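## Task

Fourteen cylinders carry hidden colours on their bottoms, forming seven matching pairs. Flip them two per round: if the two colours agree, leave both colour-up; if they differ, flip both back colour-down before flipping any other. Continue until all fourteen rest colour-up, then release everything. Lifting or tipping a cylinder already counts as flipping it, even if it goes straight back. Before a flipped cylinder returns colour-down, it must rest colour-up on the table briefly at the same moment as its partner from that round, or the task fails. A cylinder from an already matched pair cannot act as that partner. The result is worthless if, at the end, a gripper (or both grippers together) still hold a loose object, or if the robot still carries more than one fifth of any cylinder's weight. A cylinder may be tipped over onto the table as long as no part of the robot touches it while it lands. Anything kept in place only by the robot at the end does not count.

## Robot and tools

Robot: two arms, left_arm and right_arm, mounted on opposite sides of one table; left_arm's base is on the +y side. The names do not refer to image sides. Each arm has six joints (waist, shoulder, elbow, wrist pitch, wrist yaw, wrist roll) plus a parallel gripper. Loose objects may occasionally be nudged by an outside push.

Frames: results report poses in a single world frame with its origin at the table centre, +z up, table surface at z = +0.020 m. Gripper frame: fingers extend along its +x axis and close along its y axis. The reported end_effector_position lies between the finger pads, about 3-4 cm short of the fingertips. Reported hand positions can be slightly wrong, worse at long reach.

Row format (shared by execute_actions and move): one flat list of 14 numbers, each in [-1, 1], always covering both arms: left_arm dx, dy, dz, rx, ry, rz, opening, then right_arm dx, dy, dz, rx, ry, rz, opening. dx..rz are an offset, not a pose: they are expressed in that gripper's own axes and measured from the gripper's pose at the start of the action (for the first action of a call, or for a move, the pose in the last result that showed one). Scale: 1.0 equals 0.6 m of translation or 180 degrees of rotation; rx, ry, rz form one rotation vector. Opening is absolute, not an offset: +1 is fully open (0.088 m); empty fingers touch near -0.80, and values down to -1 add nothing. Closing fully takes at least about 0.5 s. To hold an object, keep commanding an opening well below grip_measured; lower means a firmer squeeze (up to about 34 N per pad; a fast close can squeeze harder or even bounce open). Each gripper's reading may be offset by up to about 1 mm.

execute_actions(actions): a list of actions, each a table of up to 15 rows; each row lasts one control step of 1/30 s, and a short table repeats its final row to fill 15 steps (0.5 s per action). Every row is an offset from the action's start pose, not from the preceding row. An empty list returns the current state and images.

move(target, speed, blocking): target is one 14-number row as above (offsets from the last reported pose, absolute openings). Grippers travel in straight lines, ending together, over 0.5 to 10 s; longer paths are cut off at 10 s. speed is the top path speed in m/s, 0.002 to 0.5, default 0.25; rotation is capped at twice that in rad/s. Openings are sent at the start. The move does not avoid obstacles or the other arm, and grippers lag, drift and may overshoot speed, especially with a nearly straight arm. With blocking=false the result arrives after 0.5 s and motion continues; further rows or moves are refused until a result shows it ended, so use wait or stop. The result adds a move: line with the ending (done, off_target, moving, held, fault), the limits that acted (paced = target clipped; held = some steps blocked, after which the arm may surge), and each gripper's remaining distance. If only one arm is named, the other finished.

wait(seconds): 0 to 10 s, arms keep their last command; returns early when a running move ends. stop(): brakes a running move; needs room, fingers keep moving. zoom_image(camera, region): camera is cam_left_wrist or cam_right_wrist, region [x0, y0, x1, y1] in pixels of that camera's last 504x504 image, top-left origin, at most 504x504. finished_scene(scene): ends the given scene irreversibly after the robot holds its last command; the goal must be met and stable then.

Control details: each step the commanded pose is clipped to within 70 mm and 16 degrees of the measured pose; position is favoured over orientation. Far targets may need several actions, and the arm stops at its last clipped pose, so send the remainder next. Hand target lines show what the controller is currently driving toward. Friction can leave the gripper short or tilted, and tiny moves may not happen; check pose after each motion and correct tilt. To keep an arm still, send the offset back to its desired pose in a reply's first call and zeros afterwards, with its desired opening.

Results: state line per arm with position (m), quaternion wxyz, velocities; grip_measured; joint positions (last value is opening in m); joint torques (biased, noisy); step readings with HELD marks; pose unreachable lines when a clearance check altered a command; MOTOR HOT from 50 °C, OVER-TEMPERATURE FAULT at 95 °C (arm held; may go limp if it does not cool). Camera calibration lines give K, distortion and T_world_to_cam for projecting images to world coordinates, with small errors.

Avoid: joint torque over the load limits (waist 18, shoulder 22.3, elbow 22.2, wrist pitch 5.86, wrist yaw 5.84, wrist roll 5.48 N m, held weight included), which freezes the arm for 10 s; arms colliding or pressing each other; fast or deep pushes into contacts; drops, slams and slips; anything leaving the table; long holds that heat motors. Simulation time runs on while you think, so be brief and smooth.

Each tool is called after "Emit:" as name(argument=value, ...), one argument or row to a line, values as JSON.

## Session

Emit:
execute_actions(
  actions=[],
)

Scene clock: 0.00 s.
left_arm: end_effector_position=(-0.0571, +0.1896, +0.3195) grip_measured=+0.854 end_effector_quat_wxyz=(-0.257, +0.677, -0.555, -0.409) end_effector_velocity=(+0.003, +0.001, -0.000) end_effector_angular_velocity=(+0.000, -0.016, +0.015) | right_arm: end_effector_position=(-0.0425, -0.1617, +0.4088) grip_measured=+0.846 end_effector_quat_wxyz=(+0.564, +0.026, -0.013, +0.826) end_effector_velocity=(+0.003, +0.001, -0.002) end_effector_angular_velocity=(+0.001, -0.023, -0.016)
Joint positions: left_arm=[-0.177  1.411  1.292 -0.918 -0.225  2.582  0.081] | right_arm=[0.005 0.844 0.647 0.254 0.001 0.008 0.08 ]
Joint velocities: left_arm=[-0.002 -0.002 -0.002 -0.007 -0.022 -0.007 -0.   ] | right_arm=[-0.007 -0.002 -0.002 -0.007  0.007 -0.022 -0.   ]
Joint torques (N m, as the arm reports them, + toward a larger angle): no reading
Heat: left arm: hottest shoulder 31 °C (+0.0 °C/min); right arm: hottest shoulder 31 °C (+0.0 °C/min).
Hand target (left_arm): -0.057, +0.190, +0.320; -0.257, +0.677, -0.555, -0.409
Hand target (right_arm): -0.043, -0.162, +0.409; +0.564, +0.026, -0.013, +0.826
camera_calibration (this result's frames):
cam_left_wrist: T_world_to_cam=[[0.96541, 0.251562, -0.0685525, 0.0354385], [0.209752, -0.593136, 0.777299, -0.0950137], [0.154878, -0.764791, -0.625385, 0.430516], [0, 0, 0, 1]] pos_world=[-0.0809609, 0.263984, 0.345522]
cam_right_wrist: T_world_to_cam=[[0.920298, 0.391214, -0.00149593, 0.122088], [0.0947977, -0.22671, -0.969338, 0.397595], [-0.379558, 0.891938, -0.245727, 0.310936], [0, 0, 0, 1]] pos_world=[-0.0320299, -0.23496, 0.461992]

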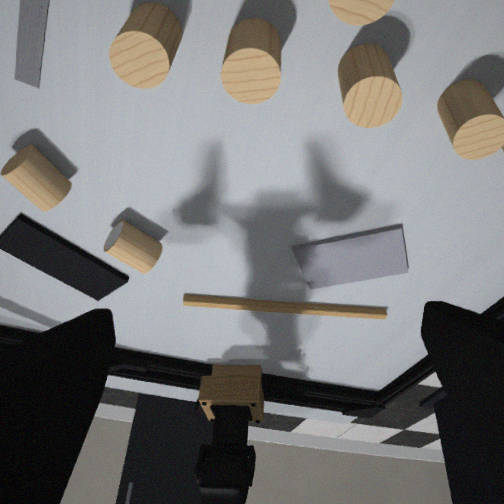

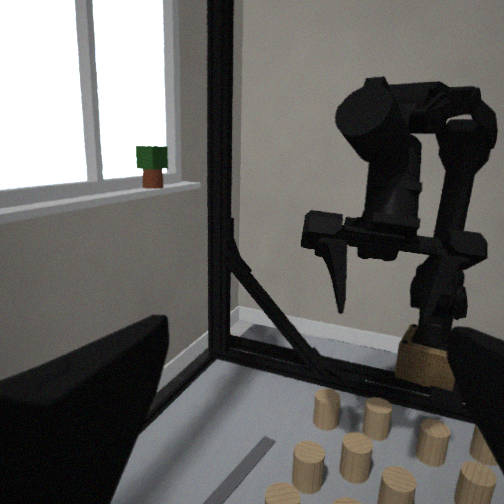

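Emit:
move(
  target=[0,0,0,-0.397,-0.131,-0.145,0.8,0,0,0,0,0,-0.119,0.8],
  speed=0.35,
)

Emit:
move(
  target=[0,0,0,0,0,0,0.8,0,-0.08,0,0,0.17,0,0.8],
  speed=0.35,
)

Scene clock: 6.33 s.
left_arm: end_effector_position=(-0.0566, +0.1913, +0.3190) grip_measured=+0.800 end_effector_quat_wxyz=(+0.014, +0.706, -0.017, -0.708) end_effector_velocity=(+0.005, +0.002, +0.000) end_effector_angular_velocity=(+0.002, -0.023, +0.011) | right_arm: end_effector_position=(-0.0410, -0.1624, +0.4045) grip_measured=+0.800 end_effector_quat_wxyz=(+0.707, +0.027, -0.005, +0.707) end_effector_velocity=(-0.002, +0.000, -0.003) end_effector_angular_velocity=(-0.009, -0.015, +0.009)
Joint positions: left_arm=[-0.08   1.821  1.854 -1.562 -0.006  1.338  0.078] | right_arm=[ 0.305  0.928  0.665  0.321  0.673 -0.004  0.078]
Joint velocities: left_arm=[ 0.002 -0.007 -0.007 -0.007 -0.022 -0.007 -0.   ] | right_arm=[ 0.002  0.002 -0.002 -0.007 -0.007 -0.007 -0.   ]
Joint torques (N m, as the arm reports them, + toward a larger angle): left_arm=[ 0.23 -5.81  7.    0.06  0.27 -0.09] | right_arm=[ 0.33 -2.25  8.88  1.82  0.09 -0.18]
Heat: left arm: hottest shoulder 32 °C (+9.5 °C/min); right arm: hottest shoulder 31 °C (+0.0 °C/min).
Hand target (left_arm): -0.057, +0.190, +0.319; +0.015, +0.703, -0.013, -0.711
Hand target (right_arm): -0.042, -0.162, +0.409; +0.707, +0.029, -0.007, +0.707
Off the commanded pose (left_arm): 0.002 m, 2 deg.
Off the commanded pose (right_arm): 0.005 m, 0 deg.
joint sent to its limit (left arm) — the command would take joint 4 (wrist pitch) past its lower limit, so that joint was sent only as far as its limit.
move: done
camera_calibration (this result's frames):
cam_left_wrist: T_world_to_cam=[[0.025996, 0.999609, -0.010345, -0.180349], [0.947668, -0.0213486, 0.318544, -0.014922], [0.318199, -0.0180845, -0.947852, 0.400663], [0, 0, 0, 1]] pos_world=[-0.108661, 0.187206, 0.382656]
cam_right_wrist: T_world_to_cam=[[0.999227, 0.0298626, -0.0255607, 0.0752121], [-0.0170544, -0.25652, -0.966388, 0.382459], [-0.0354157, 0.966077, -0.255813, 0.341322], [0, 0, 0, 1]] pos_world=[-0.0565432, -0.233881, 0.458841]

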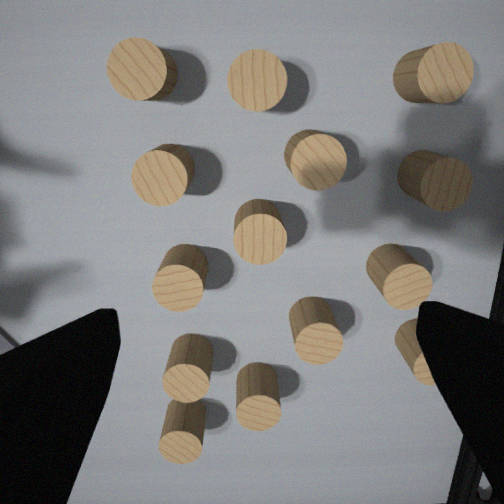

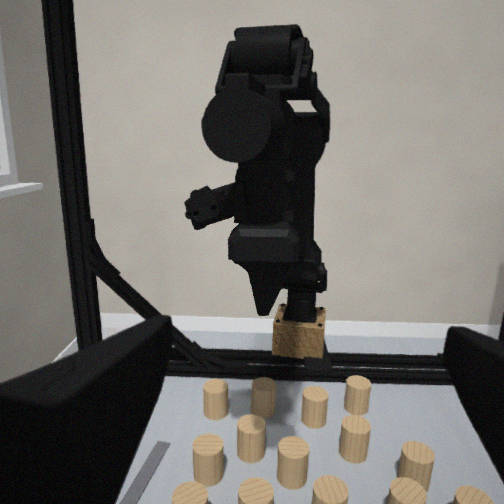

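Scene clock: 7.67 s.
left_arm: end_effector_position=(-0.0567, +0.1912, +0.3189) grip_measured=+0.800 end_effector_quat_wxyz=(+0.013, +0.705, -0.016, -0.708) end_effector_velocity=(-0.001, +0.003, +0.000) end_effector_angular_velocity=(+0.009, +0.006, +0.005) | right_arm: end_effector_position=(+0.0068, -0.1636, +0.4006) grip_measured=+0.800 end_effector_quat_wxyz=(+0.685, -0.164, +0.178, +0.688) end_effector_velocity=(-0.001, +0.000, +0.003) end_effector_angular_velocity=(-0.002, +0.005, +0.015)
Joint positions: left_arm=[-0.08   1.821  1.854 -1.562 -0.006  1.338  0.078] | right_arm=[ 0.016  1.002  1.144 -0.661  0.329  0.205  0.078]
Joint velocities: left_arm=[-0.002 -0.002 -0.002 -0.007  0.007 -0.007 -0.   ] | right_arm=[-0.007  0.002  0.012 -0.007 -0.022 -0.007 -0.   ]
Joint torques (N m, as the arm reports them, + toward a larger angle): left_arm=[ 0.02 -6.59  5.92  0.28  0.05 -0.01] | right_arm=[-0.27 -2.26  8.19  1.5   0.02  0.15]
Heat: left arm: hottest shoulder 32 °C (+7.8 °C/min); right arm: hottest shoulder 31 °C (+0.0 °C/min).
Hand target (left_arm): -0.057, +0.191, +0.319; +0.013, +0.705, -0.017, -0.708
Hand target (right_arm): +0.007, -0.162, +0.404; +0.685, -0.160, +0.181, +0.688
Off the commanded pose (left_arm): 0.000 m, 0 deg.
Off the commanded pose (right_arm): 0.003 m, 1 deg.
move: done
camera_calibration (this result's frames):
cam_left_wrist: T_world_to_cam=[[0.0260092, 0.999613, -0.00989207, -0.180467], [0.947757, -0.0215104, 0.318268, -0.014698], [0.317932, -0.0176532, -0.947949, 0.400501], [0, 0, 0, 1]] pos_world=[-0.108708, 0.187151, 0.382548]
cam_right_wrist: T_world_to_cam=[[0.99919, 0.0274309, -0.0294406, 0.0286028], [-0.00109468, -0.712836, -0.70133, 0.198306], [-0.0402245, 0.700794, -0.712229, 0.482611], [0, 0, 0, 1]] pos_world=[-0.0089498, -0.197635, 0.48365]

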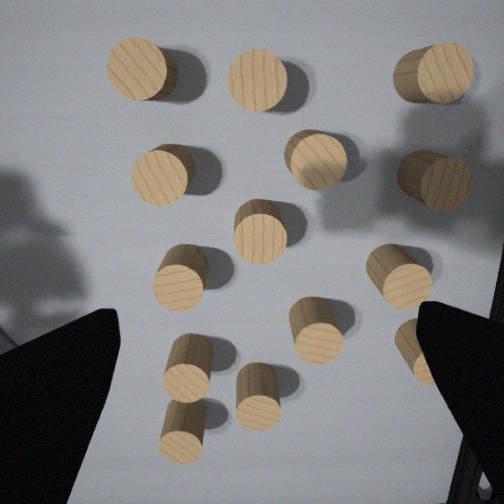

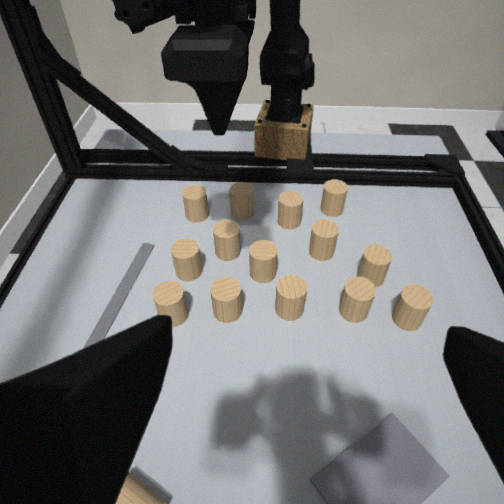

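Emit:
move(
  target=[0.257,0.117,-0.133,0,0,-0.013,0.6,0.18,-0.005,-0.18,0,-0.155,0,0.8],
  speed=0.3,
)

Scene clock: 17.03 s.
left_arm: end_effector_position=(+0.0235, +0.1174, +0.1689) grip_measured=+0.600 end_effector_quat_wxyz=(-0.001, +0.709, -0.000, -0.706) end_effector_velocity=(-0.002, +0.002, +0.000) end_effector_angular_velocity=(+0.007, +0.007, -0.010) | right_arm: end_effector_position=(+0.0068, -0.1184, +0.2621) grip_measured=+0.800 end_effector_quat_wxyz=(+0.706, +0.018, +0.007, +0.708) end_effector_velocity=(-0.001, +0.001, -0.002) end_effector_angular_velocity=(+0.002, -0.021, +0.005)
Joint positions: left_arm=[ 0.16   2.11   1.66  -1.122 -0.004  1.576  0.068] | right_arm=[-0.032  1.338  0.266  1.089  0.333  0.029  0.078]
Joint velocities: left_arm=[-0.002 -0.002 -0.002 -0.007  0.007  0.007 -0.   ] | right_arm=[-0.002  0.017 -0.002  0.022 -0.007 -0.022 -0.   ]
Joint torques (N m, as the arm reports them, + toward a larger angle): left_arm=[ 0.18 -7.45  6.92  0.4   0.23  0.09] | right_arm=[-0.16 -3.32  3.98  1.9  -0.09 -0.18]
Heat: left arm: hottest shoulder 33 °C (+7.0 °C/min); right arm: hottest elbow 32 °C (+3.5 °C/min).
Hand target (left_arm): +0.023, +0.114, +0.168; -0.000, +0.707, -0.003, -0.708
Hand target (right_arm): +0.008, -0.120, +0.255; +0.706, +0.007, +0.008, +0.708
Off the commanded pose (left_arm): 0.004 m, 1 deg.
Off the commanded pose (right_arm): 0.008 m, 1 deg.
move: done
camera_calibration (this result's frames):
cam_left_wrist: T_world_to_cam=[[0.0236583, 0.999168, 0.0332131, -0.117371], [0.945102, -0.0331842, 0.325087, -0.0442707], [0.325919, 0.0236987, -0.945101, 0.225987], [0, 0, 0, 1]] pos_world=[-0.0290362, 0.110448, 0.23187]
cam_right_wrist: T_world_to_cam=[[0.999045, 0.0325854, -0.029094, 0.0237906], [-0.0186036, -0.285231, -0.958278, 0.251466], [-0.0395244, 0.957905, -0.284353, 0.270641], [0, 0, 0, 1]] pos_world=[-0.00839286, -0.188297, 0.318624]

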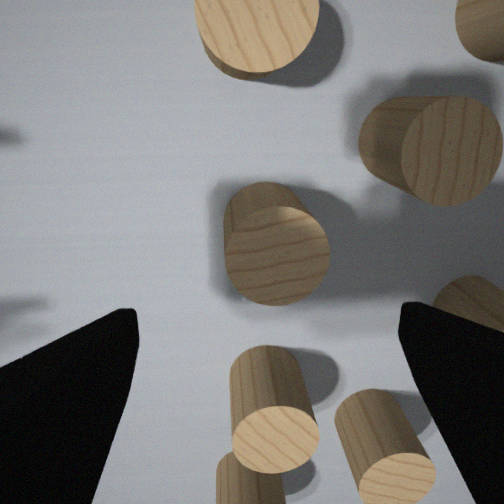

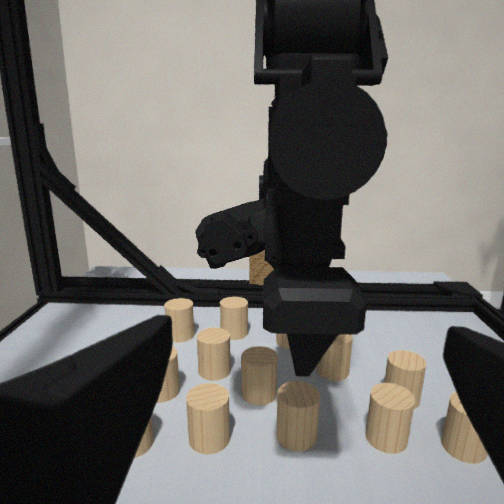

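Emit:
move(
  target=[0.148,-0.012,-0.003,0,0,0,0.6,0,-0.005,-0.01,-0.011,0.005,0,0.8],
  speed=0.08,
)

Scene clock: 20.77 s.
left_arm: end_effector_position=(+0.0253, +0.1232, +0.0843) grip_measured=+0.600 end_effector_quat_wxyz=(+0.003, +0.709, -0.003, -0.706) end_effector_velocity=(-0.002, -0.000, -0.001) end_effector_angular_velocity=(-0.002, -0.007, +0.000) | right_arm: end_effector_position=(+0.0089, -0.1177, +0.2619) grip_measured=+0.800 end_effector_quat_wxyz=(+0.706, +0.010, -0.002, +0.708) end_effector_velocity=(-0.002, -0.000, -0.003) end_effector_angular_velocity=(-0.012, -0.011, +0.010)
Joint positions: left_arm=[ 0.164  2.198  1.443 -0.807 -0.004  1.579  0.068] | right_arm=[-0.043  1.34   0.265  1.093  0.322  0.006  0.078]
Joint velocities: left_arm=[-0.007  0.002 -0.002  0.007 -0.007 -0.007 -0.   ] | right_arm=[ 0.002  0.002 -0.002 -0.007 -0.007 -0.007 -0.   ]
Joint torques (N m, as the arm reports them, + toward a larger angle): left_arm=[ 0.14 -7.45  4.81  0.42  0.06  0.12] | right_arm=[-0.18 -3.34  4.44  1.66 -0.09 -0.2 ]
Heat: left arm: hottest shoulder 34 °C (+8.7 °C/min); right arm: hottest elbow 32 °C (+2.9 °C/min).
Hand target (left_arm): +0.026, +0.125, +0.080; -0.001, +0.709, -0.000, -0.706
Hand target (right_arm): +0.010, -0.118, +0.256; +0.706, -0.000, -0.000, +0.708
Off the commanded pose (left_arm): 0.004 m, 1 deg.
Off the commanded pose (right_arm): 0.006 m, 1 deg.
move: done
camera_calibration (this result's frames):
cam_left_wrist: T_world_to_cam=[[0.022513, 0.999457, 0.0240799, -0.119678], [0.945118, -0.0291295, 0.325427, -0.0188082], [0.325951, 0.0154321, -0.945261, 0.146353], [0, 0, 0, 1]] pos_world=[-0.0272336, 0.116807, 0.147344]
cam_right_wrist: T_world_to_cam=[[0.999473, 0.0318456, -0.0062715, 0.0155836], [0.00304646, -0.284414, -0.958697, 0.251524], [-0.032314, 0.958173, -0.284361, 0.269943], [0, 0, 0, 1]] pos_world=[-0.00761871, -0.187611, 0.317994]

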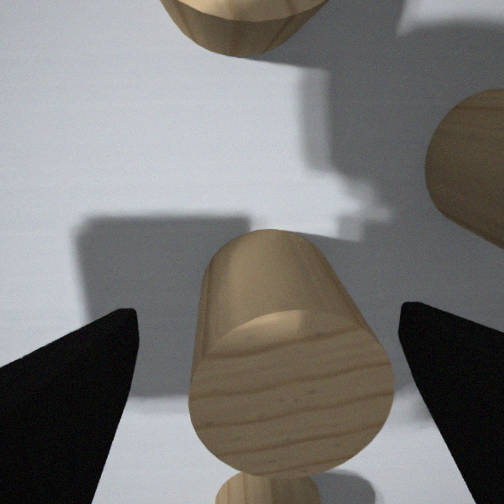

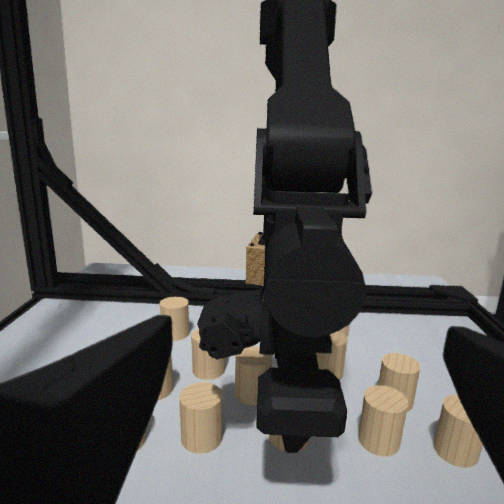

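Emit:
execute_actions(
  actions=[
    [[0,0,0,0,0,0,-0.3,0,0,0,0,0,0,0.8]],
    [[0,0,0,0,0,0,-0.3,0,0,0,0,0,0,0.8]],
  ],
)

Emit:
move(
  target=[-0.2,0,0,0,0,0,-0.3,0,0,0,0,0,0,0.8],
)

Emit:
move(
  target=[-0.10,0.178,0.023,0,0,0.503,-0.3,0,0,0,0,0,0,0.8],
  speed=0.35,
)

Scene clock: 24.10 s.
left_arm: end_effector_position=(+0.0253, +0.1235, +0.0841) grip_measured=+0.038 end_effector_quat_wxyz=(+0.002, +0.709, -0.003, -0.706) end_effector_velocity=(+0.004, +0.008, -0.003) end_effector_angular_velocity=(+0.032, -0.022, +0.010) | right_arm: end_effector_position=(+0.0090, -0.1177, +0.2619) grip_measured=+0.800 end_effector_quat_wxyz=(+0.706, +0.010, -0.002, +0.708) end_effector_velocity=(-0.003, +0.000, -0.003) end_effector_angular_velocity=(-0.016, -0.028, +0.019)
Joint positions: left_arm=[ 0.164  2.199  1.443 -0.808 -0.004  1.579  0.041] | right_arm=[-0.043  1.34   0.265  1.093  0.322  0.006  0.078]
Joint velocities: left_arm=[ 0.002  0.002 -0.007 -0.022 -0.022 -0.007 -0.   ] | right_arm=[-0.002 -0.002  0.002 -0.022 -0.022 -0.022 -0.   ]
Joint torques (N m, as the arm reports them, + toward a larger angle): left_arm=[-0.04 -8.24  5.23  0.23  0.04  0.01] | right_arm=[ 0.05 -4.14  5.37  1.8   0.   -0.01]
Heat: left arm: hottest shoulder 35 °C (+10.0 °C/min); right arm: hottest elbow 32 °C (+2.5 °C/min).
Hand target (left_arm): +0.025, +0.124, +0.084; +0.002, +0.709, -0.003, -0.706
Hand target (right_arm): +0.009, -0.118, +0.262; +0.706, +0.010, -0.002, +0.708
Off the commanded pose (left_arm): 0.000 m, 0 deg.
Off the commanded pose (right_arm): 0.000 m, 0 deg.
Step readings (end_effector_position; steps 1 to 15: 1st action; 16 to 30: 2nd action):
0: left_arm (+0.0253, +0.1231, +0.0841) | right_arm (+0.0090, -0.1177, +0.2619)
1: left_arm (+0.0253, +0.1231, +0.0841) | right_arm (+0.0090, -0.1177, +0.2619)
2: left_arm (+0.0253, +0.1231, +0.0841) | right_arm (+0.0090, -0.1177, +0.2619)
4: left_arm (+0.0253, +0.1231, +0.0841) | right_arm (+0.0090, -0.1177, +0.2619)
8: left_arm (+0.0253, +0.1236, +0.0841) | right_arm (+0.0090, -0.1177, +0.2619)
15: left_arm (+0.0253, +0.1235, +0.0841) | right_arm (+0.0090, -0.1177, +0.2619)
16: left_arm (+0.0253, +0.1235, +0.0841) | right_arm (+0.0090, -0.1177, +0.2619)
17: left_arm (+0.0253, +0.1235, +0.0841) | right_arm (+0.0090, -0.1177, +0.2619)
19: left_arm (+0.0253, +0.1235, +0.0841) | right_arm (+0.0090, -0.1177, +0.2619)
23: left_arm (+0.0253, +0.1235, +0.0841) | right_arm (+0.0090, -0.1177, +0.2619)
30: end_effector_position above
camera_calibration (this result's frames):
cam_left_wrist: T_world_to_cam=[[0.0228944, 0.99941, 0.0256064, -0.120106], [0.94511, -0.0299871, 0.325374, -0.0186396], [0.32595, 0.0167516, -0.945239, 0.146047], [0, 0, 0, 1]] pos_world=[-0.0272377, 0.117029, 0.147189]
cam_right_wrist: T_world_to_cam=[[0.999485, 0.0314643, -0.0062715, 0.0154094], [0.00293797, -0.284415, -0.958697, 0.251531], [-0.0319485, 0.958185, -0.284361, 0.269922], [0, 0, 0, 1]] pos_world=[-0.00751687, -0.187581, 0.317994]

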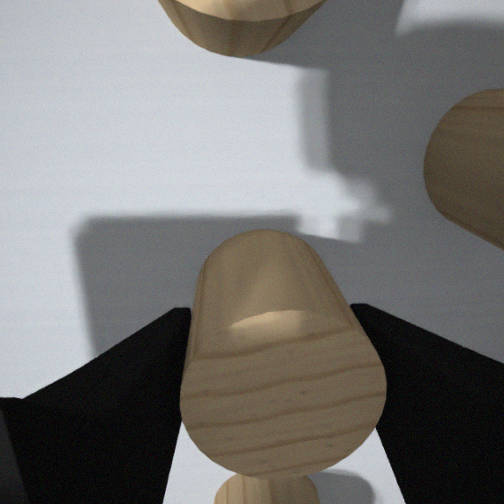

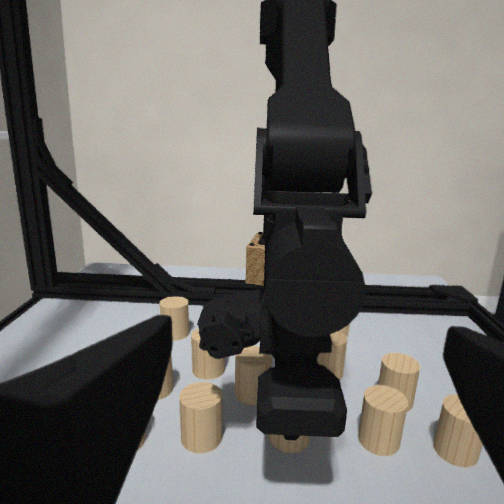

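Scene clock: 25.13 s.
left_arm: end_effector_position=(+0.0250, +0.1259, +0.1986) grip_measured=+0.037 end_effector_quat_wxyz=(-0.004, +0.709, +0.002, -0.706) end_effector_velocity=(+0.000, +0.003, +0.001) end_effector_angular_velocity=(+0.017, -0.007, +0.034) | right_arm: end_effector_position=(+0.0090, -0.1177, +0.2619) grip_measured=+0.800 end_effector_quat_wxyz=(+0.706, +0.010, -0.002, +0.708) end_effector_velocity=(-0.002, -0.000, -0.002) end_effector_angular_velocity=(-0.007, -0.010, +0.019)
Joint positions: left_arm=[ 0.163  2.063  1.707 -1.223 -0.004  1.579  0.041] | right_arm=[-0.043  1.34   0.265  1.093  0.322  0.006  0.078]
Joint velocities: left_arm=[-0.002  0.002  0.007 -0.022 -0.007 -0.037  0.   ] | right_arm=[-0.002 -0.002 -0.002 -0.007 -0.022 -0.007 -0.   ]
Joint torques (N m, as the arm reports them, + toward a larger angle): left_arm=[-0.24 -8.78  7.12 -0.03  0.06 -0.09] | right_arm=[ 0.02 -4.17  5.39  1.81  0.02  0.  ]
Heat: left arm: hottest shoulder 35 °C (+9.5 °C/min); right arm: hottest elbow 32 °C (+2.4 °C/min).
Hand target (left_arm): +0.024, +0.124, +0.204; +0.002, +0.709, -0.003, -0.706
Hand target (right_arm): +0.009, -0.118, +0.262; +0.706, +0.010, -0.002, +0.708
Off the commanded pose (left_arm): 0.006 m, 1 deg.
Off the commanded pose (right_arm): 0.000 m, 0 deg.
move: done
camera_calibration (this result's frames):
cam_left_wrist: T_world_to_cam=[[0.02366, 0.998916, 0.0400879, -0.128228], [0.945117, -0.0354207, 0.324807, -0.0547056], [0.325874, 0.0302029, -0.944931, 0.252524], [0, 0, 0, 1]] pos_world=[-0.0275541, 0.118524, 0.261527]
cam_right_wrist: T_world_to_cam=[[0.999485, 0.0314643, -0.0062715, 0.0154094], [0.00293797, -0.284415, -0.958697, 0.251531], [-0.0319485, 0.958185, -0.284361, 0.269922], [0, 0, 0, 1]] pos_world=[-0.00751687, -0.187581, 0.317994]

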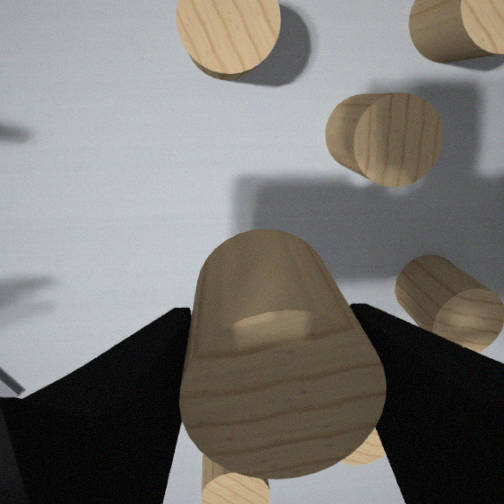

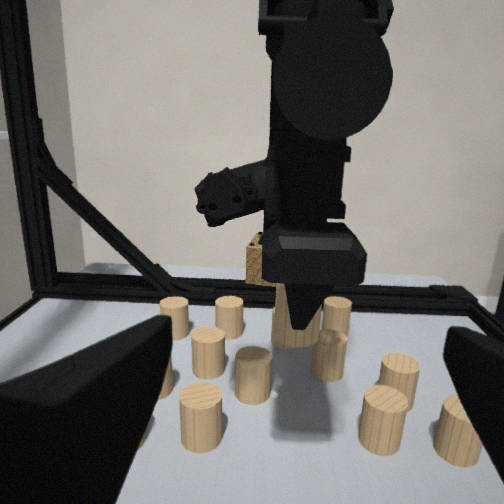

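Scene clock: 27.93 s.
left_arm: end_effector_position=(+0.0106, +0.0205, +0.2592) grip_measured=+0.035 end_effector_quat_wxyz=(+0.495, +0.498, -0.504, -0.502) end_effector_velocity=(-0.002, -0.001, -0.001) end_effector_angular_velocity=(-0.003, -0.022, -0.010) | right_arm: end_effector_position=(+0.0090, -0.1177, +0.2619) grip_measured=+0.800 end_effector_quat_wxyz=(+0.706, +0.010, -0.002, +0.708) end_effector_velocity=(+0.002, -0.000, +0.001) end_effector_angular_velocity=(+0.007, +0.010, +0.000)
Joint positions: left_arm=[ 0.131  1.972  0.837  1.134 -0.013  1.576  0.041] | right_arm=[-0.043  1.34   0.265  1.093  0.322  0.006  0.078]
Joint velocities: left_arm=[-0.002  0.007  0.002  0.007  0.007  0.022 -0.   ] | right_arm=[-0.007 -0.002 -0.002  0.007 -0.007  0.007  0.   ]
Joint torques (N m, as the arm reports them, + toward a larger angle): left_arm=[-0.32 -6.5   5.75  2.13 -0.23  0.06] | right_arm=[ 0.06 -4.14  5.35  1.8   0.   -0.02]
Heat: left arm: hottest shoulder 36 °C (+10.7 °C/min); right arm: hottest elbow 32 °C (+2.1 °C/min).
Hand target (left_arm): +0.010, +0.020, +0.258; +0.496, +0.499, -0.505, -0.500
Hand target (right_arm): +0.009, -0.118, +0.262; +0.706, +0.010, -0.002, +0.708
Off the commanded pose (left_arm): 0.002 m, 1 deg.
Off the commanded pose (right_arm): 0.000 m, 0 deg.
move: done
camera_calibration (this result's frames):
cam_left_wrist: T_world_to_cam=[[0.0268659, 0.0326256, -0.999106, 0.264126], [0.950584, 0.308417, 0.0356324, 0.00331211], [0.309304, -0.950692, -0.0227275, 0.0988957], [0, 0, 0, 1]] pos_world=[-0.0408333, 0.0843805, 0.26602]
cam_right_wrist: T_world_to_cam=[[0.999485, 0.0314643, -0.0062715, 0.0154094], [0.00293797, -0.284415, -0.958697, 0.251531], [-0.0319485, 0.958185, -0.284361, 0.269922], [0, 0, 0, 1]] pos_world=[-0.00751687, -0.187581, 0.317994]

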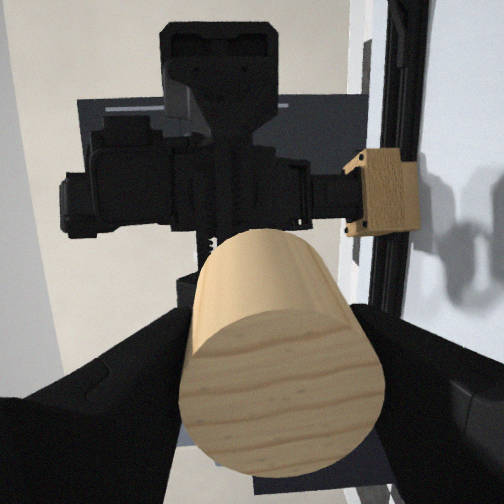

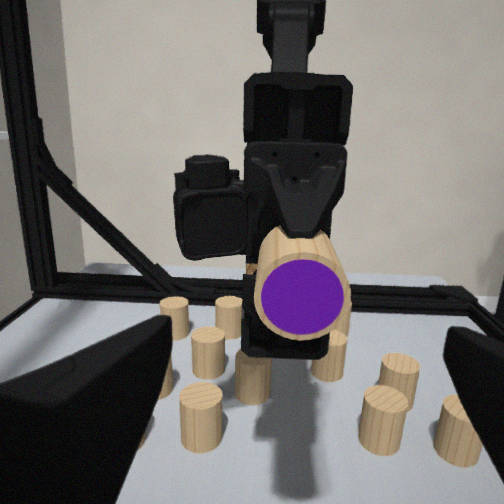

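Emit:
move(
  target=[0,0,0,0,0,0,-0.3,0.125,-0.004,-0.007,0,0.005,0,0.8],
  speed=0.12,
)

Scene clock: 30.37 s.
left_arm: end_effector_position=(+0.0106, +0.0204, +0.2588) grip_measured=+0.034 end_effector_quat_wxyz=(+0.495, +0.498, -0.504, -0.502) end_effector_velocity=(+0.002, +0.001, -0.005) end_effector_angular_velocity=(+0.022, -0.008, +0.020) | right_arm: end_effector_position=(+0.0111, -0.0460, +0.2600) grip_measured=+0.800 end_effector_quat_wxyz=(+0.706, +0.004, +0.001, +0.708) end_effector_velocity=(+0.004, +0.002, -0.002) end_effector_angular_velocity=(-0.007, -0.009, -0.015)
Joint positions: left_arm=[ 0.131  1.973  0.837  1.135 -0.013  1.576  0.041] | right_arm=[-0.137  1.627  0.517  1.115  0.229  0.006  0.078]
Joint velocities: left_arm=[-0.002 -0.002 -0.002 -0.022 -0.022  0.007 -0.   ] | right_arm=[-0.007  0.007  0.007 -0.007  0.007 -0.007 -0.   ]
Joint torques (N m, as the arm reports them, + toward a larger angle): left_arm=[-0.08 -7.33  5.48  1.7   0.   -0.04] | right_arm=[-0.2  -5.06  6.4   1.63 -0.11  0.12]
Heat: left arm: hottest shoulder 36 °C (+9.9 °C/min); right arm: hottest elbow 32 °C (+2.0 °C/min).
Hand target (left_arm): +0.011, +0.020, +0.259; +0.495, +0.498, -0.504, -0.502
Hand target (right_arm): +0.011, -0.043, +0.259; +0.706, +0.004, +0.003, +0.708
Off the commanded pose (left_arm): 0.000 m, 0 deg.
Off the commanded pose (right_arm): 0.004 m, 0 deg.
move: done
camera_calibration (this result's frames):
cam_left_wrist: T_world_to_cam=[[0.026886, 0.0333876, -0.999081, 0.263641], [0.950583, 0.30839, 0.0358867, 0.00328098], [0.309305, -0.950674, -0.0234463, 0.0990212], [0, 0, 0, 1]] pos_world=[-0.0408348, 0.0843227, 0.265603]
cam_right_wrist: T_world_to_cam=[[0.999516, 0.0310283, -0.00210648, 0.0100083], [0.00717797, -0.296068, -0.95514, 0.268512], [-0.03026, 0.954663, -0.296147, 0.203633], [0, 0, 0, 1]] pos_world=[-0.00576893, -0.115213, 0.316793]

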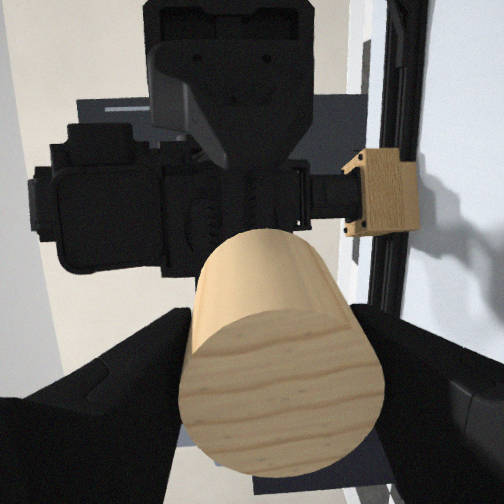

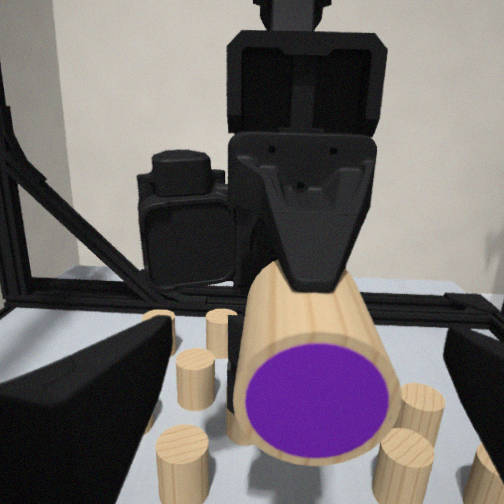

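Emit:
execute_actions(
  actions=[
    [[0,0,0,0,0,0,-0.3,0,0,0,0,0,0,-0.3]],
    [[0,0,0,0,0,0,-0.3,0,0,0,0,0,0,-0.3]],
    [[0,0,0,0,0,0,0.6,0,0,0,0,0,0,-0.3]],
  ],
)

Emit:
move(
  target=[-0.1,0,0,0,0,0,0.6,-0.1,0,0,0,0,0,-0.3],
)

Emit:
move(
  target=[-0.075,-0.15,-0.17,0,0,-0.5,0.6,0.073,-0.365,-0.172,0,0.505,0,-0.3],
  speed=0.35,
)

Scene clock: 35.90 s.
left_arm: end_effector_position=(+0.0104, +0.0205, +0.2586) grip_measured=+0.593 end_effector_quat_wxyz=(+0.495, +0.498, -0.504, -0.503) end_effector_velocity=(-0.000, -0.000, +0.000) end_effector_angular_velocity=(+0.002, -0.022, +0.005) | right_arm: end_effector_position=(+0.0114, -0.0457, +0.2599) grip_measured=+0.024 end_effector_quat_wxyz=(+0.707, +0.004, +0.001, +0.707) end_effector_velocity=(+0.000, -0.001, +0.002) end_effector_angular_velocity=(+0.007, +0.009, -0.005)
Joint positions: left_arm=[ 0.13   1.973  0.837  1.135 -0.013  1.576  0.068] | right_arm=[-0.138  1.628  0.518  1.115  0.23   0.006  0.04 ]
Joint velocities: left_arm=[-0.002 -0.002  0.002 -0.007 -0.007  0.022  0.003] | right_arm=[ 0.002 -0.002 -0.002  0.007  0.007  0.007 -0.   ]
Joint torques (N m, as the arm reports them, + toward a larger angle): left_arm=[-0.16 -7.23  5.44  1.73  0.01 -0.04] | right_arm=[ 0.02 -6.26  5.19  1.83 -0.01  0.01]
Heat: left arm: hottest shoulder 37 °C (+10.0 °C/min); right arm: hottest elbow 32 °C (+1.7 °C/min).
Hand target (left_arm): +0.010, +0.020, +0.259; +0.495, +0.498, -0.504, -0.503
Hand target (right_arm): +0.011, -0.046, +0.260; +0.707, +0.004, +0.001, +0.707
Off the commanded pose (left_arm): 0.000 m, 0 deg.
Off the commanded pose (right_arm): 0.000 m, 0 deg.
Step readings (end_effector_position; steps 1 to 15: 1st action; 16 to 30: 2nd action; 31 to 45: 3rd action):
0: left_arm (+0.0106, +0.0205, +0.2586) | right_arm (+0.0111, -0.0457, +0.2599)
1: left_arm (+0.0106, +0.0205, +0.2586) | right_arm (+0.0111, -0.0457, +0.2599)
2: left_arm (+0.0106, +0.0205, +0.2586) | right_arm (+0.0111, -0.0457, +0.2599)
4: left_arm (+0.0106, +0.0205, +0.2586) | right_arm (+0.0111, -0.0457, +0.2599)
8: left_arm (+0.0104, +0.0205, +0.2586) | right_arm (+0.0114, -0.0457, +0.2599)
15: left_arm (+0.0104, +0.0205, +0.2586) | right_arm (+0.0114, -0.0457, +0.2599)
16: left_arm (+0.0104, +0.0205, +0.2586) | right_arm (+0.0114, -0.0457, +0.2599)
17: left_arm (+0.0104, +0.0205, +0.2586) | right_arm (+0.0114, -0.0457, +0.2599)
19: left_arm (+0.0104, +0.0205, +0.2586) | right_arm (+0.0114, -0.0457, +0.2599)
23: left_arm (+0.0104, +0.0205, +0.2586) | right_arm (+0.0114, -0.0457, +0.2599)
30: left_arm (+0.0104, +0.0205, +0.2586) | right_arm (+0.0114, -0.0457, +0.2599)
31: left_arm (+0.0104, +0.0205, +0.2586) | right_arm (+0.0114, -0.0457, +0.2599)
32: left_arm (+0.0104, +0.0205, +0.2586) | right_arm (+0.0114, -0.0457, +0.2599)
34: left_arm (+0.0104, +0.0205, +0.2586) | right_arm (+0.0114, -0.0457, +0.2599)
38: left_arm (+0.0104, +0.0205, +0.2586) | right_arm (+0.0114, -0.0457, +0.2599)
45: end_effector_position above
camera_calibration (this result's frames):
cam_left_wrist: T_world_to_cam=[[0.0269089, 0.0337583, -0.999068, 0.263489], [0.9507, 0.308014, 0.0360139, 0.00341426], [0.308942, -0.950783, -0.0238058, 0.0992507], [0, 0, 0, 1]] pos_world=[-0.0409988, 0.0844192, 0.265483]
cam_right_wrist: T_world_to_cam=[[0.999551, 0.0298844, -0.0021082, 0.00964553], [0.00683751, -0.296076, -0.95514, 0.268598], [-0.029168, 0.954697, -0.296148, 0.203301], [0, 0, 0, 1]] pos_world=[-0.00554786, -0.114854, 0.316776]

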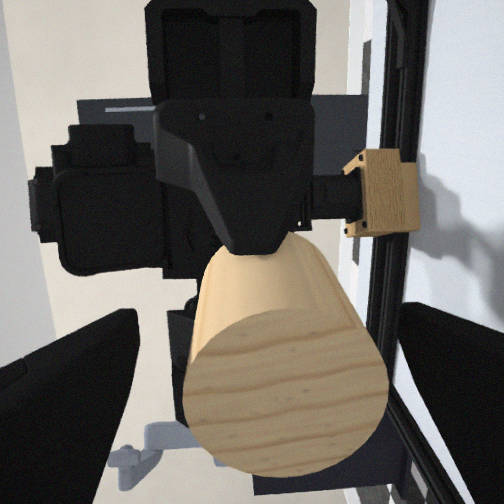

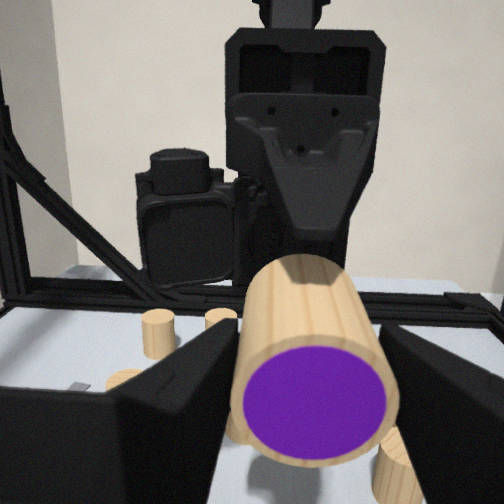

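Scene clock: 36.80 s.
left_arm: end_effector_position=(+0.0114, +0.0784, +0.2553) grip_measured=+0.600 end_effector_quat_wxyz=(+0.492, +0.500, -0.502, -0.505) end_effector_velocity=(+0.000, +0.003, -0.003) end_effector_angular_velocity=(+0.012, +0.007, +0.005) | right_arm: end_effector_position=(+0.0112, -0.1025, +0.2610) grip_measured=+0.023 end_effector_quat_wxyz=(+0.707, +0.005, +0.000, +0.708) end_effector_velocity=(+0.001, -0.002, -0.003) end_effector_angular_velocity=(-0.016, -0.027, -0.005)
Joint positions: left_arm=[ 0.129  1.82   0.587  1.221 -0.013  1.576  0.068] | right_arm=[-0.076  1.403  0.315  1.095  0.292  0.006  0.04 ]
Joint velocities: left_arm=[-0.002 -0.007 -0.012 -0.007 -0.007 -0.007 -0.   ] | right_arm=[ 0.002 -0.012 -0.007 -0.022  0.007 -0.022 -0.   ]
Joint torques (N m, as the arm reports them, + toward a larger angle): left_arm=[-0.37 -6.99  4.55  2.01 -0.13 -0.04] | right_arm=[ 0.39 -5.4   3.96  1.74  0.1   0.01]
Heat: left arm: hottest shoulder 37 °C (+9.8 °C/min); right arm: hottest elbow 32 °C (+1.6 °C/min).
Hand target (left_arm): +0.011, +0.080, +0.259; +0.495, +0.498, -0.504, -0.503
Hand target (right_arm): +0.012, -0.106, +0.260; +0.707, +0.004, +0.001, +0.707
Off the commanded pose (left_arm): 0.004 m, 1 deg.
Off the commanded pose (right_arm): 0.003 m, 0 deg.
move: done
camera_calibration (this result's frames):
cam_left_wrist: T_world_to_cam=[[0.0272132, 0.0432501, -0.998694, 0.257311], [0.951042, 0.306567, 0.0391911, -0.0160127], [0.307861, -0.950866, -0.03279, 0.156266], [0, 0, 0, 1]] pos_world=[-0.039882, 0.142369, 0.262726]
cam_right_wrist: T_world_to_cam=[[0.999537, 0.0302732, -0.00307709, 0.0117833], [0.00595269, -0.293701, -0.955879, 0.253192], [-0.0298413, 0.955418, -0.293745, 0.257347], [0, 0, 0, 1]] pos_world=[-0.00560544, -0.171868, 0.317651]

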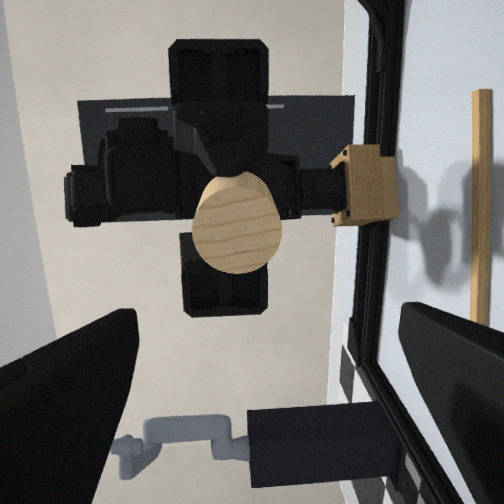

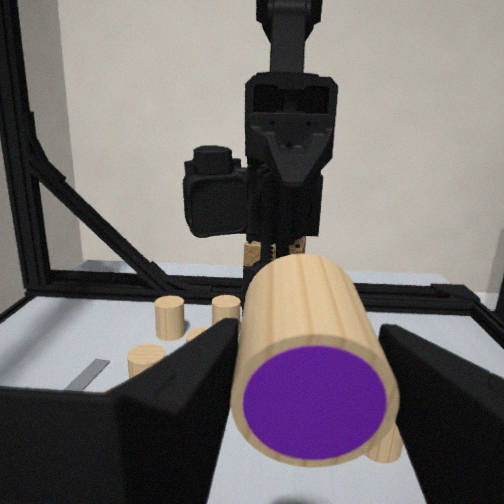

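Scene clock: 39.70 s.
left_arm: end_effector_position=(+0.1124, +0.1237, +0.1671) grip_measured=+0.600 end_effector_quat_wxyz=(-0.004, +0.706, -0.000, -0.708) end_effector_velocity=(-0.001, +0.004, -0.002) end_effector_angular_velocity=(+0.028, -0.001, +0.005) | right_arm: end_effector_position=(+0.2285, -0.0586, +0.1619) grip_measured=+0.024 end_effector_quat_wxyz=(+0.504, -0.498, +0.502, +0.496) end_effector_velocity=(-0.001, -0.002, -0.002) end_effector_angular_velocity=(-0.018, +0.015, +0.034)
Joint positions: left_arm=[ 0.382  2.131  1.686 -1.131  0.001  1.803  0.068] | right_arm=[-0.743  2.194  1.865 -1.24   0.004 -0.363  0.04 ]
Joint velocities: left_arm=[-0.002  0.007  0.002 -0.022 -0.007 -0.007  0.   ] | right_arm=[-0.002  0.012  0.012 -0.022 -0.007 -0.037  0.   ]
Joint torques (N m, as the arm reports them, + toward a larger angle): left_arm=[ 0.12 -7.42  6.89 -0.06 -0.15  0.11] | right_arm=[-0.08 -9.12  7.06 -0.05  0.06 -0.19]
Heat: left arm: hottest shoulder 37 °C (+9.1 °C/min); right arm: hottest shoulder 32 °C (+1.5 °C/min).
Hand target (left_arm): +0.115, +0.122, +0.166; -0.006, +0.708, +0.001, -0.706
Hand target (right_arm): +0.230, -0.057, +0.158; +0.500, -0.502, +0.503, +0.495
Off the commanded pose (left_arm): 0.002 m, 1 deg.
Off the commanded pose (right_arm): 0.006 m, 1 deg.
move: done
camera_calibration (this result's frames):
cam_left_wrist: T_world_to_cam=[[0.0280555, 0.998895, 0.0376919, -0.126899], [0.946961, -0.0386346, 0.319019, -0.126068], [0.320123, 0.0267425, -0.946999, 0.195721], [0, 0, 0, 1]] pos_world=[0.0602869, 0.116655, 0.230349]
cam_right_wrist: T_world_to_cam=[[0.99968, -0.00633418, -0.0244934, -0.205713], [0.00132228, -0.953745, 0.300614, -0.0709182], [-0.0252646, -0.30055, -0.953431, 0.224944], [0, 0, 0, 1]] pos_world=[0.211424, -0.00133404, 0.230749]

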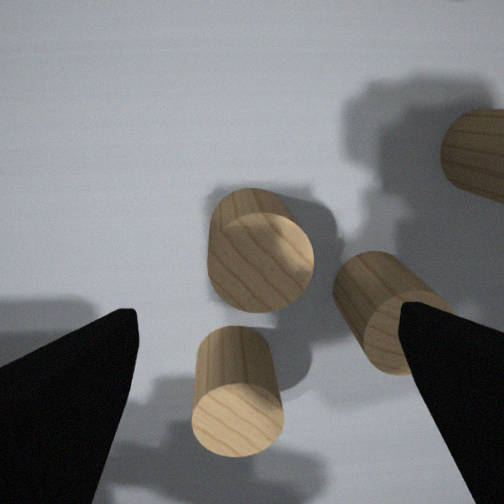

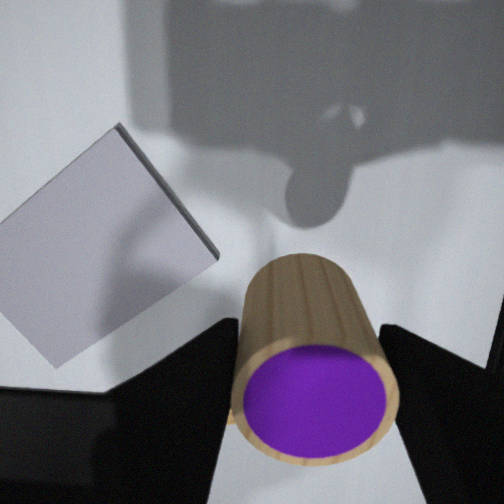

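Emit:
move(
  target=[0,0,0,0,0,0,0.45,0.075,-0.02,0,0,0,0,-0.3],
  speed=0.1,
)

Emit:
move(
  target=[0.145,-0.004,-0.006,0,0,0,0.45,0.06,0,0,0,0,0,-0.3],
  speed=0.07,
)

Scene clock: 42.87 s.
left_arm: end_effector_position=(+0.1124, +0.1237, +0.1667) grip_measured=+0.450 end_effector_quat_wxyz=(-0.005, +0.706, +0.000, -0.708) end_effector_velocity=(+0.004, +0.003, +0.000) end_effector_angular_velocity=(+0.012, -0.020, -0.005) | right_arm: end_effector_position=(+0.2410, -0.0554, +0.1251) grip_measured=+0.025 end_effector_quat_wxyz=(+0.512, -0.494, +0.496, +0.498) end_effector_velocity=(-0.001, -0.002, +0.000) end_effector_angular_velocity=(-0.004, +0.010, -0.010)
Joint positions: left_arm=[ 0.382  2.133  1.687 -1.132  0.001  1.803  0.061] | right_arm=[-0.767  2.231  1.777 -1.094  0.005 -0.383  0.04 ]
Joint velocities: left_arm=[ 0.002 -0.002 -0.002 -0.007 -0.022  0.007 -0.   ] | right_arm=[-0.002 -0.002 -0.002 -0.007 -0.007  0.007  0.   ]
Joint torques (N m, as the arm reports them, + toward a larger angle): left_arm=[-0.12 -8.55  5.75  0.24  0.07  0.  ] | right_arm=[-0.12 -9.67  4.26  0.29 -0.04 -0.16]
Heat: left arm: hottest shoulder 37 °C (+8.4 °C/min); right arm: hottest shoulder 33 °C (+2.8 °C/min).
Hand target (left_arm): +0.112, +0.124, +0.167; -0.004, +0.706, -0.000, -0.708
Hand target (right_arm): +0.240, -0.059, +0.117; +0.504, -0.498, +0.502, +0.496
Off the commanded pose (left_arm): 0.000 m, 0 deg.
Off the commanded pose (right_arm): 0.009 m, 1 deg.
move: off_target (right_arm)
camera_calibration (this result's frames):
cam_left_wrist: T_world_to_cam=[[0.0280686, 0.998838, 0.0391679, -0.127155], [0.947069, -0.0391088, 0.318638, -0.125823], [0.3198, 0.028151, -0.947067, 0.195216], [0, 0, 0, 1]] pos_world=[0.0603015, 0.116591, 0.229955]
cam_right_wrist: T_world_to_cam=[[0.99982, -0.0101397, -0.0160633, -0.220388], [-0.00519963, -0.959408, 0.281973, -0.0532498], [-0.0182704, -0.281838, -0.959288, 0.191194], [0, 0, 0, 1]] pos_world=[0.223565, 0.000562763, 0.194885]

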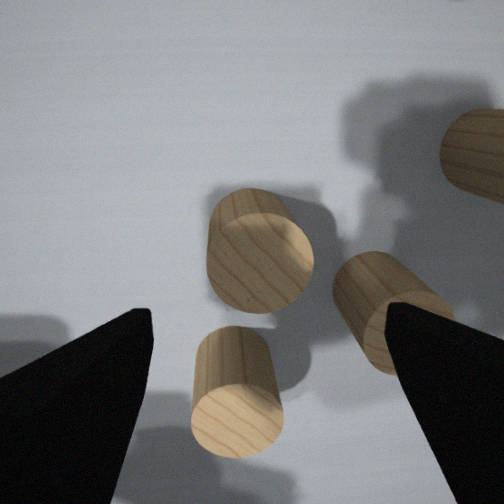

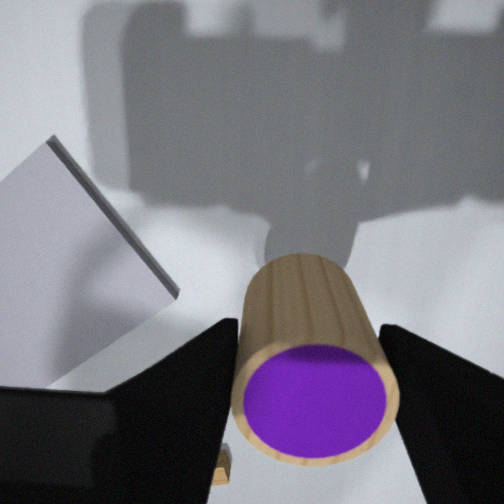

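Scene clock: 44.50 s.
left_arm: end_effector_position=(+0.1158, +0.1251, +0.0842) grip_measured=+0.450 end_effector_quat_wxyz=(-0.001, +0.707, -0.003, -0.707) end_effector_velocity=(+0.001, +0.006, -0.001) end_effector_angular_velocity=(+0.028, -0.001, +0.024) | right_arm: end_effector_position=(+0.2430, -0.0507, +0.0987) grip_measured=+0.024 end_effector_quat_wxyz=(+0.520, -0.491, +0.487, +0.501) end_effector_velocity=(-0.002, -0.005, +0.000) end_effector_angular_velocity=(-0.018, +0.015, +0.005)
Joint positions: left_arm=[ 0.391  2.233  1.502 -0.837  0.001  1.81   0.061] | right_arm=[-0.767  2.258  1.713 -0.978  0.005 -0.383  0.04 ]
Joint velocities: left_arm=[ 0.002  0.002 -0.002 -0.022 -0.007 -0.022  0.   ] | right_arm=[-0.002 -0.002 -0.002 -0.022 -0.007 -0.007  0.001]
Joint torques (N m, as the arm reports them, + toward a larger angle): left_arm=[ 0.31 -7.7   4.84  0.38  0.06  0.09] | right_arm=[ 0.   -9.51  4.05  0.37 -0.02 -0.01]
Heat: left arm: hottest shoulder 37 °C (+8.1 °C/min); right arm: hottest shoulder 33 °C (+2.7 °C/min).
Hand target (left_arm): +0.116, +0.127, +0.080; -0.005, +0.706, +0.000, -0.708
Hand target (right_arm): +0.241, -0.055, +0.089; +0.512, -0.494, +0.496, +0.498
Off the commanded pose (left_arm): 0.005 m, 1 deg.
Off the commanded pose (right_arm): 0.010 m, 1 deg.
move: off_target (right_arm)
camera_calibration (this result's frames):
cam_left_wrist: T_world_to_cam=[[0.0268483, 0.999202, 0.0295719, -0.1245], [0.946394, -0.0349331, 0.32112, -0.1033], [0.321897, 0.0193651, -0.946577, 0.116826], [0, 0, 0, 1]] pos_world=[0.0634989, 0.11853, 0.147438]
cam_right_wrist: T_world_to_cam=[[0.99993, -0.00987756, -0.0065281, -0.223701], [-0.00784473, -0.965692, 0.259571, -0.0387368], [-0.00886807, -0.259502, -0.965702, 0.166688], [0, 0, 0, 1]] pos_world=[0.22486, 0.00363851, 0.169566]

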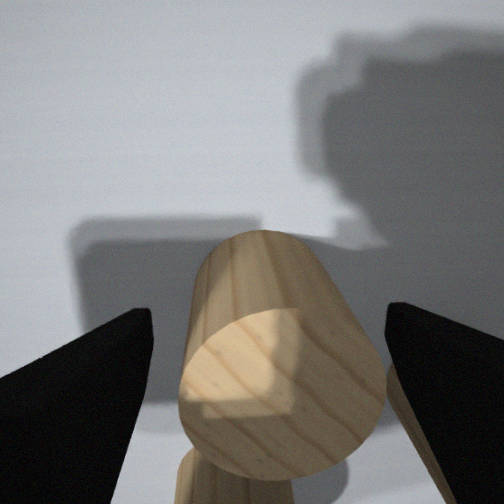

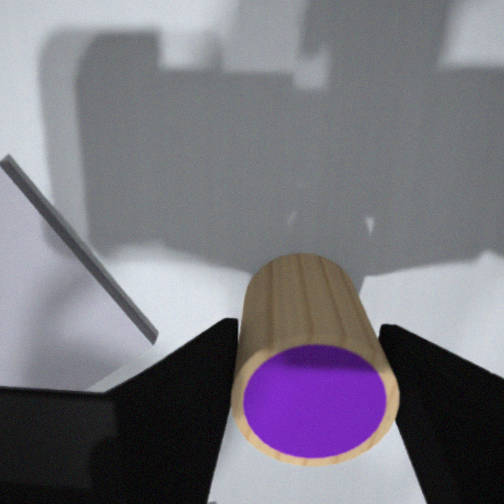

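Right not yet in contact; lower with tilt correction while left closes.

Emit:
move(
  target=[0,0,0,0,0,0,-0.3,0.025,0,0,0,0.01,0,-0.3],
  speed=0.02,
)

Scene clock: 46.67 s.
left_arm: end_effector_position=(+0.1158, +0.1249, +0.0840) grip_measured=+0.037 end_effector_quat_wxyz=(-0.001, +0.707, -0.003, -0.707) end_effector_velocity=(-0.002, -0.001, +0.000) end_effector_angular_velocity=(-0.005, -0.009, +0.000) | right_arm: end_effector_position=(+0.2426, -0.0508, +0.0958) grip_measured=+0.025 end_effector_quat_wxyz=(+0.517, -0.495, +0.489, +0.498) end_effector_velocity=(-0.000, -0.001, +0.002) end_effector_angular_velocity=(+0.000, +0.007, +0.005)
Joint positions: left_arm=[ 0.391  2.234  1.502 -0.836  0.001  1.81   0.041] | right_arm=[-0.764  2.269  1.72  -0.984  0.012 -0.383  0.04 ]
Joint velocities: left_arm=[-0.007 -0.002 -0.002  0.007 -0.007 -0.007 -0.   ] | right_arm=[-0.002 -0.002  0.002 -0.007 -0.007 -0.007 -0.   ]
Joint torques (N m, as the arm reports them, + toward a larger angle): left_arm=[-0.12 -8.56  5.31  0.08  0.05 -0.01] | right_arm=[ 0.12 -7.64  6.54  0.67  0.14  0.09]
Heat: left arm: hottest shoulder 38 °C (+9.0 °C/min); right arm: hottest shoulder 34 °C (+3.9 °C/min).
Hand target (left_arm): +0.116, +0.125, +0.084; -0.001, +0.707, -0.003, -0.707
Hand target (right_arm): +0.243, -0.050, +0.084; +0.512, -0.499, +0.495, +0.493
Off the commanded pose (left_arm): 0.000 m, 0 deg.
Off the commanded pose (right_arm): 0.012 m, 1 deg.
move: off_target (right_arm)
camera_calibration (this result's frames):
cam_left_wrist: T_world_to_cam=[[0.0268431, 0.999224, 0.0288351, -0.124243], [0.946337, -0.0346947, 0.321313, -0.103343], [0.322064, 0.0186627, -0.946534, 0.116741], [0, 0, 0, 1]] pos_world=[0.0635342, 0.118382, 0.147287]
cam_right_wrist: T_world_to_cam=[[0.999967, -0.00719913, -0.00372628, -0.223525], [-0.00591761, -0.962446, 0.27141, -0.0395926], [-0.00554026, -0.271379, -0.962457, 0.162149], [0, 0, 0, 1]] pos_world=[0.224181, 0.00428889, 0.165974]

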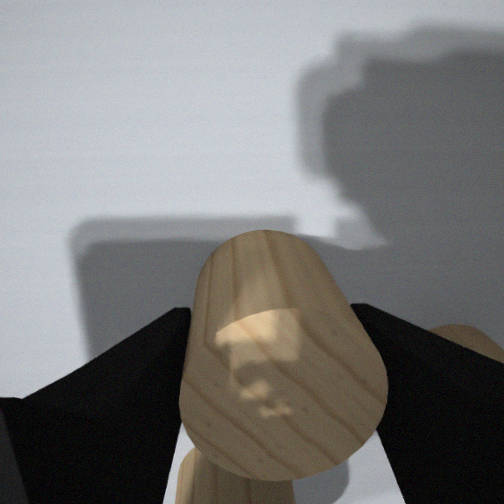

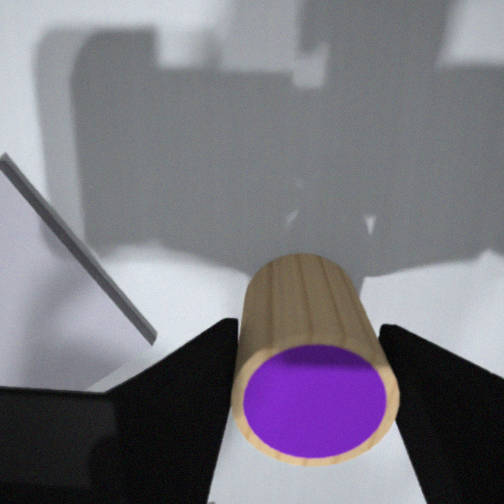

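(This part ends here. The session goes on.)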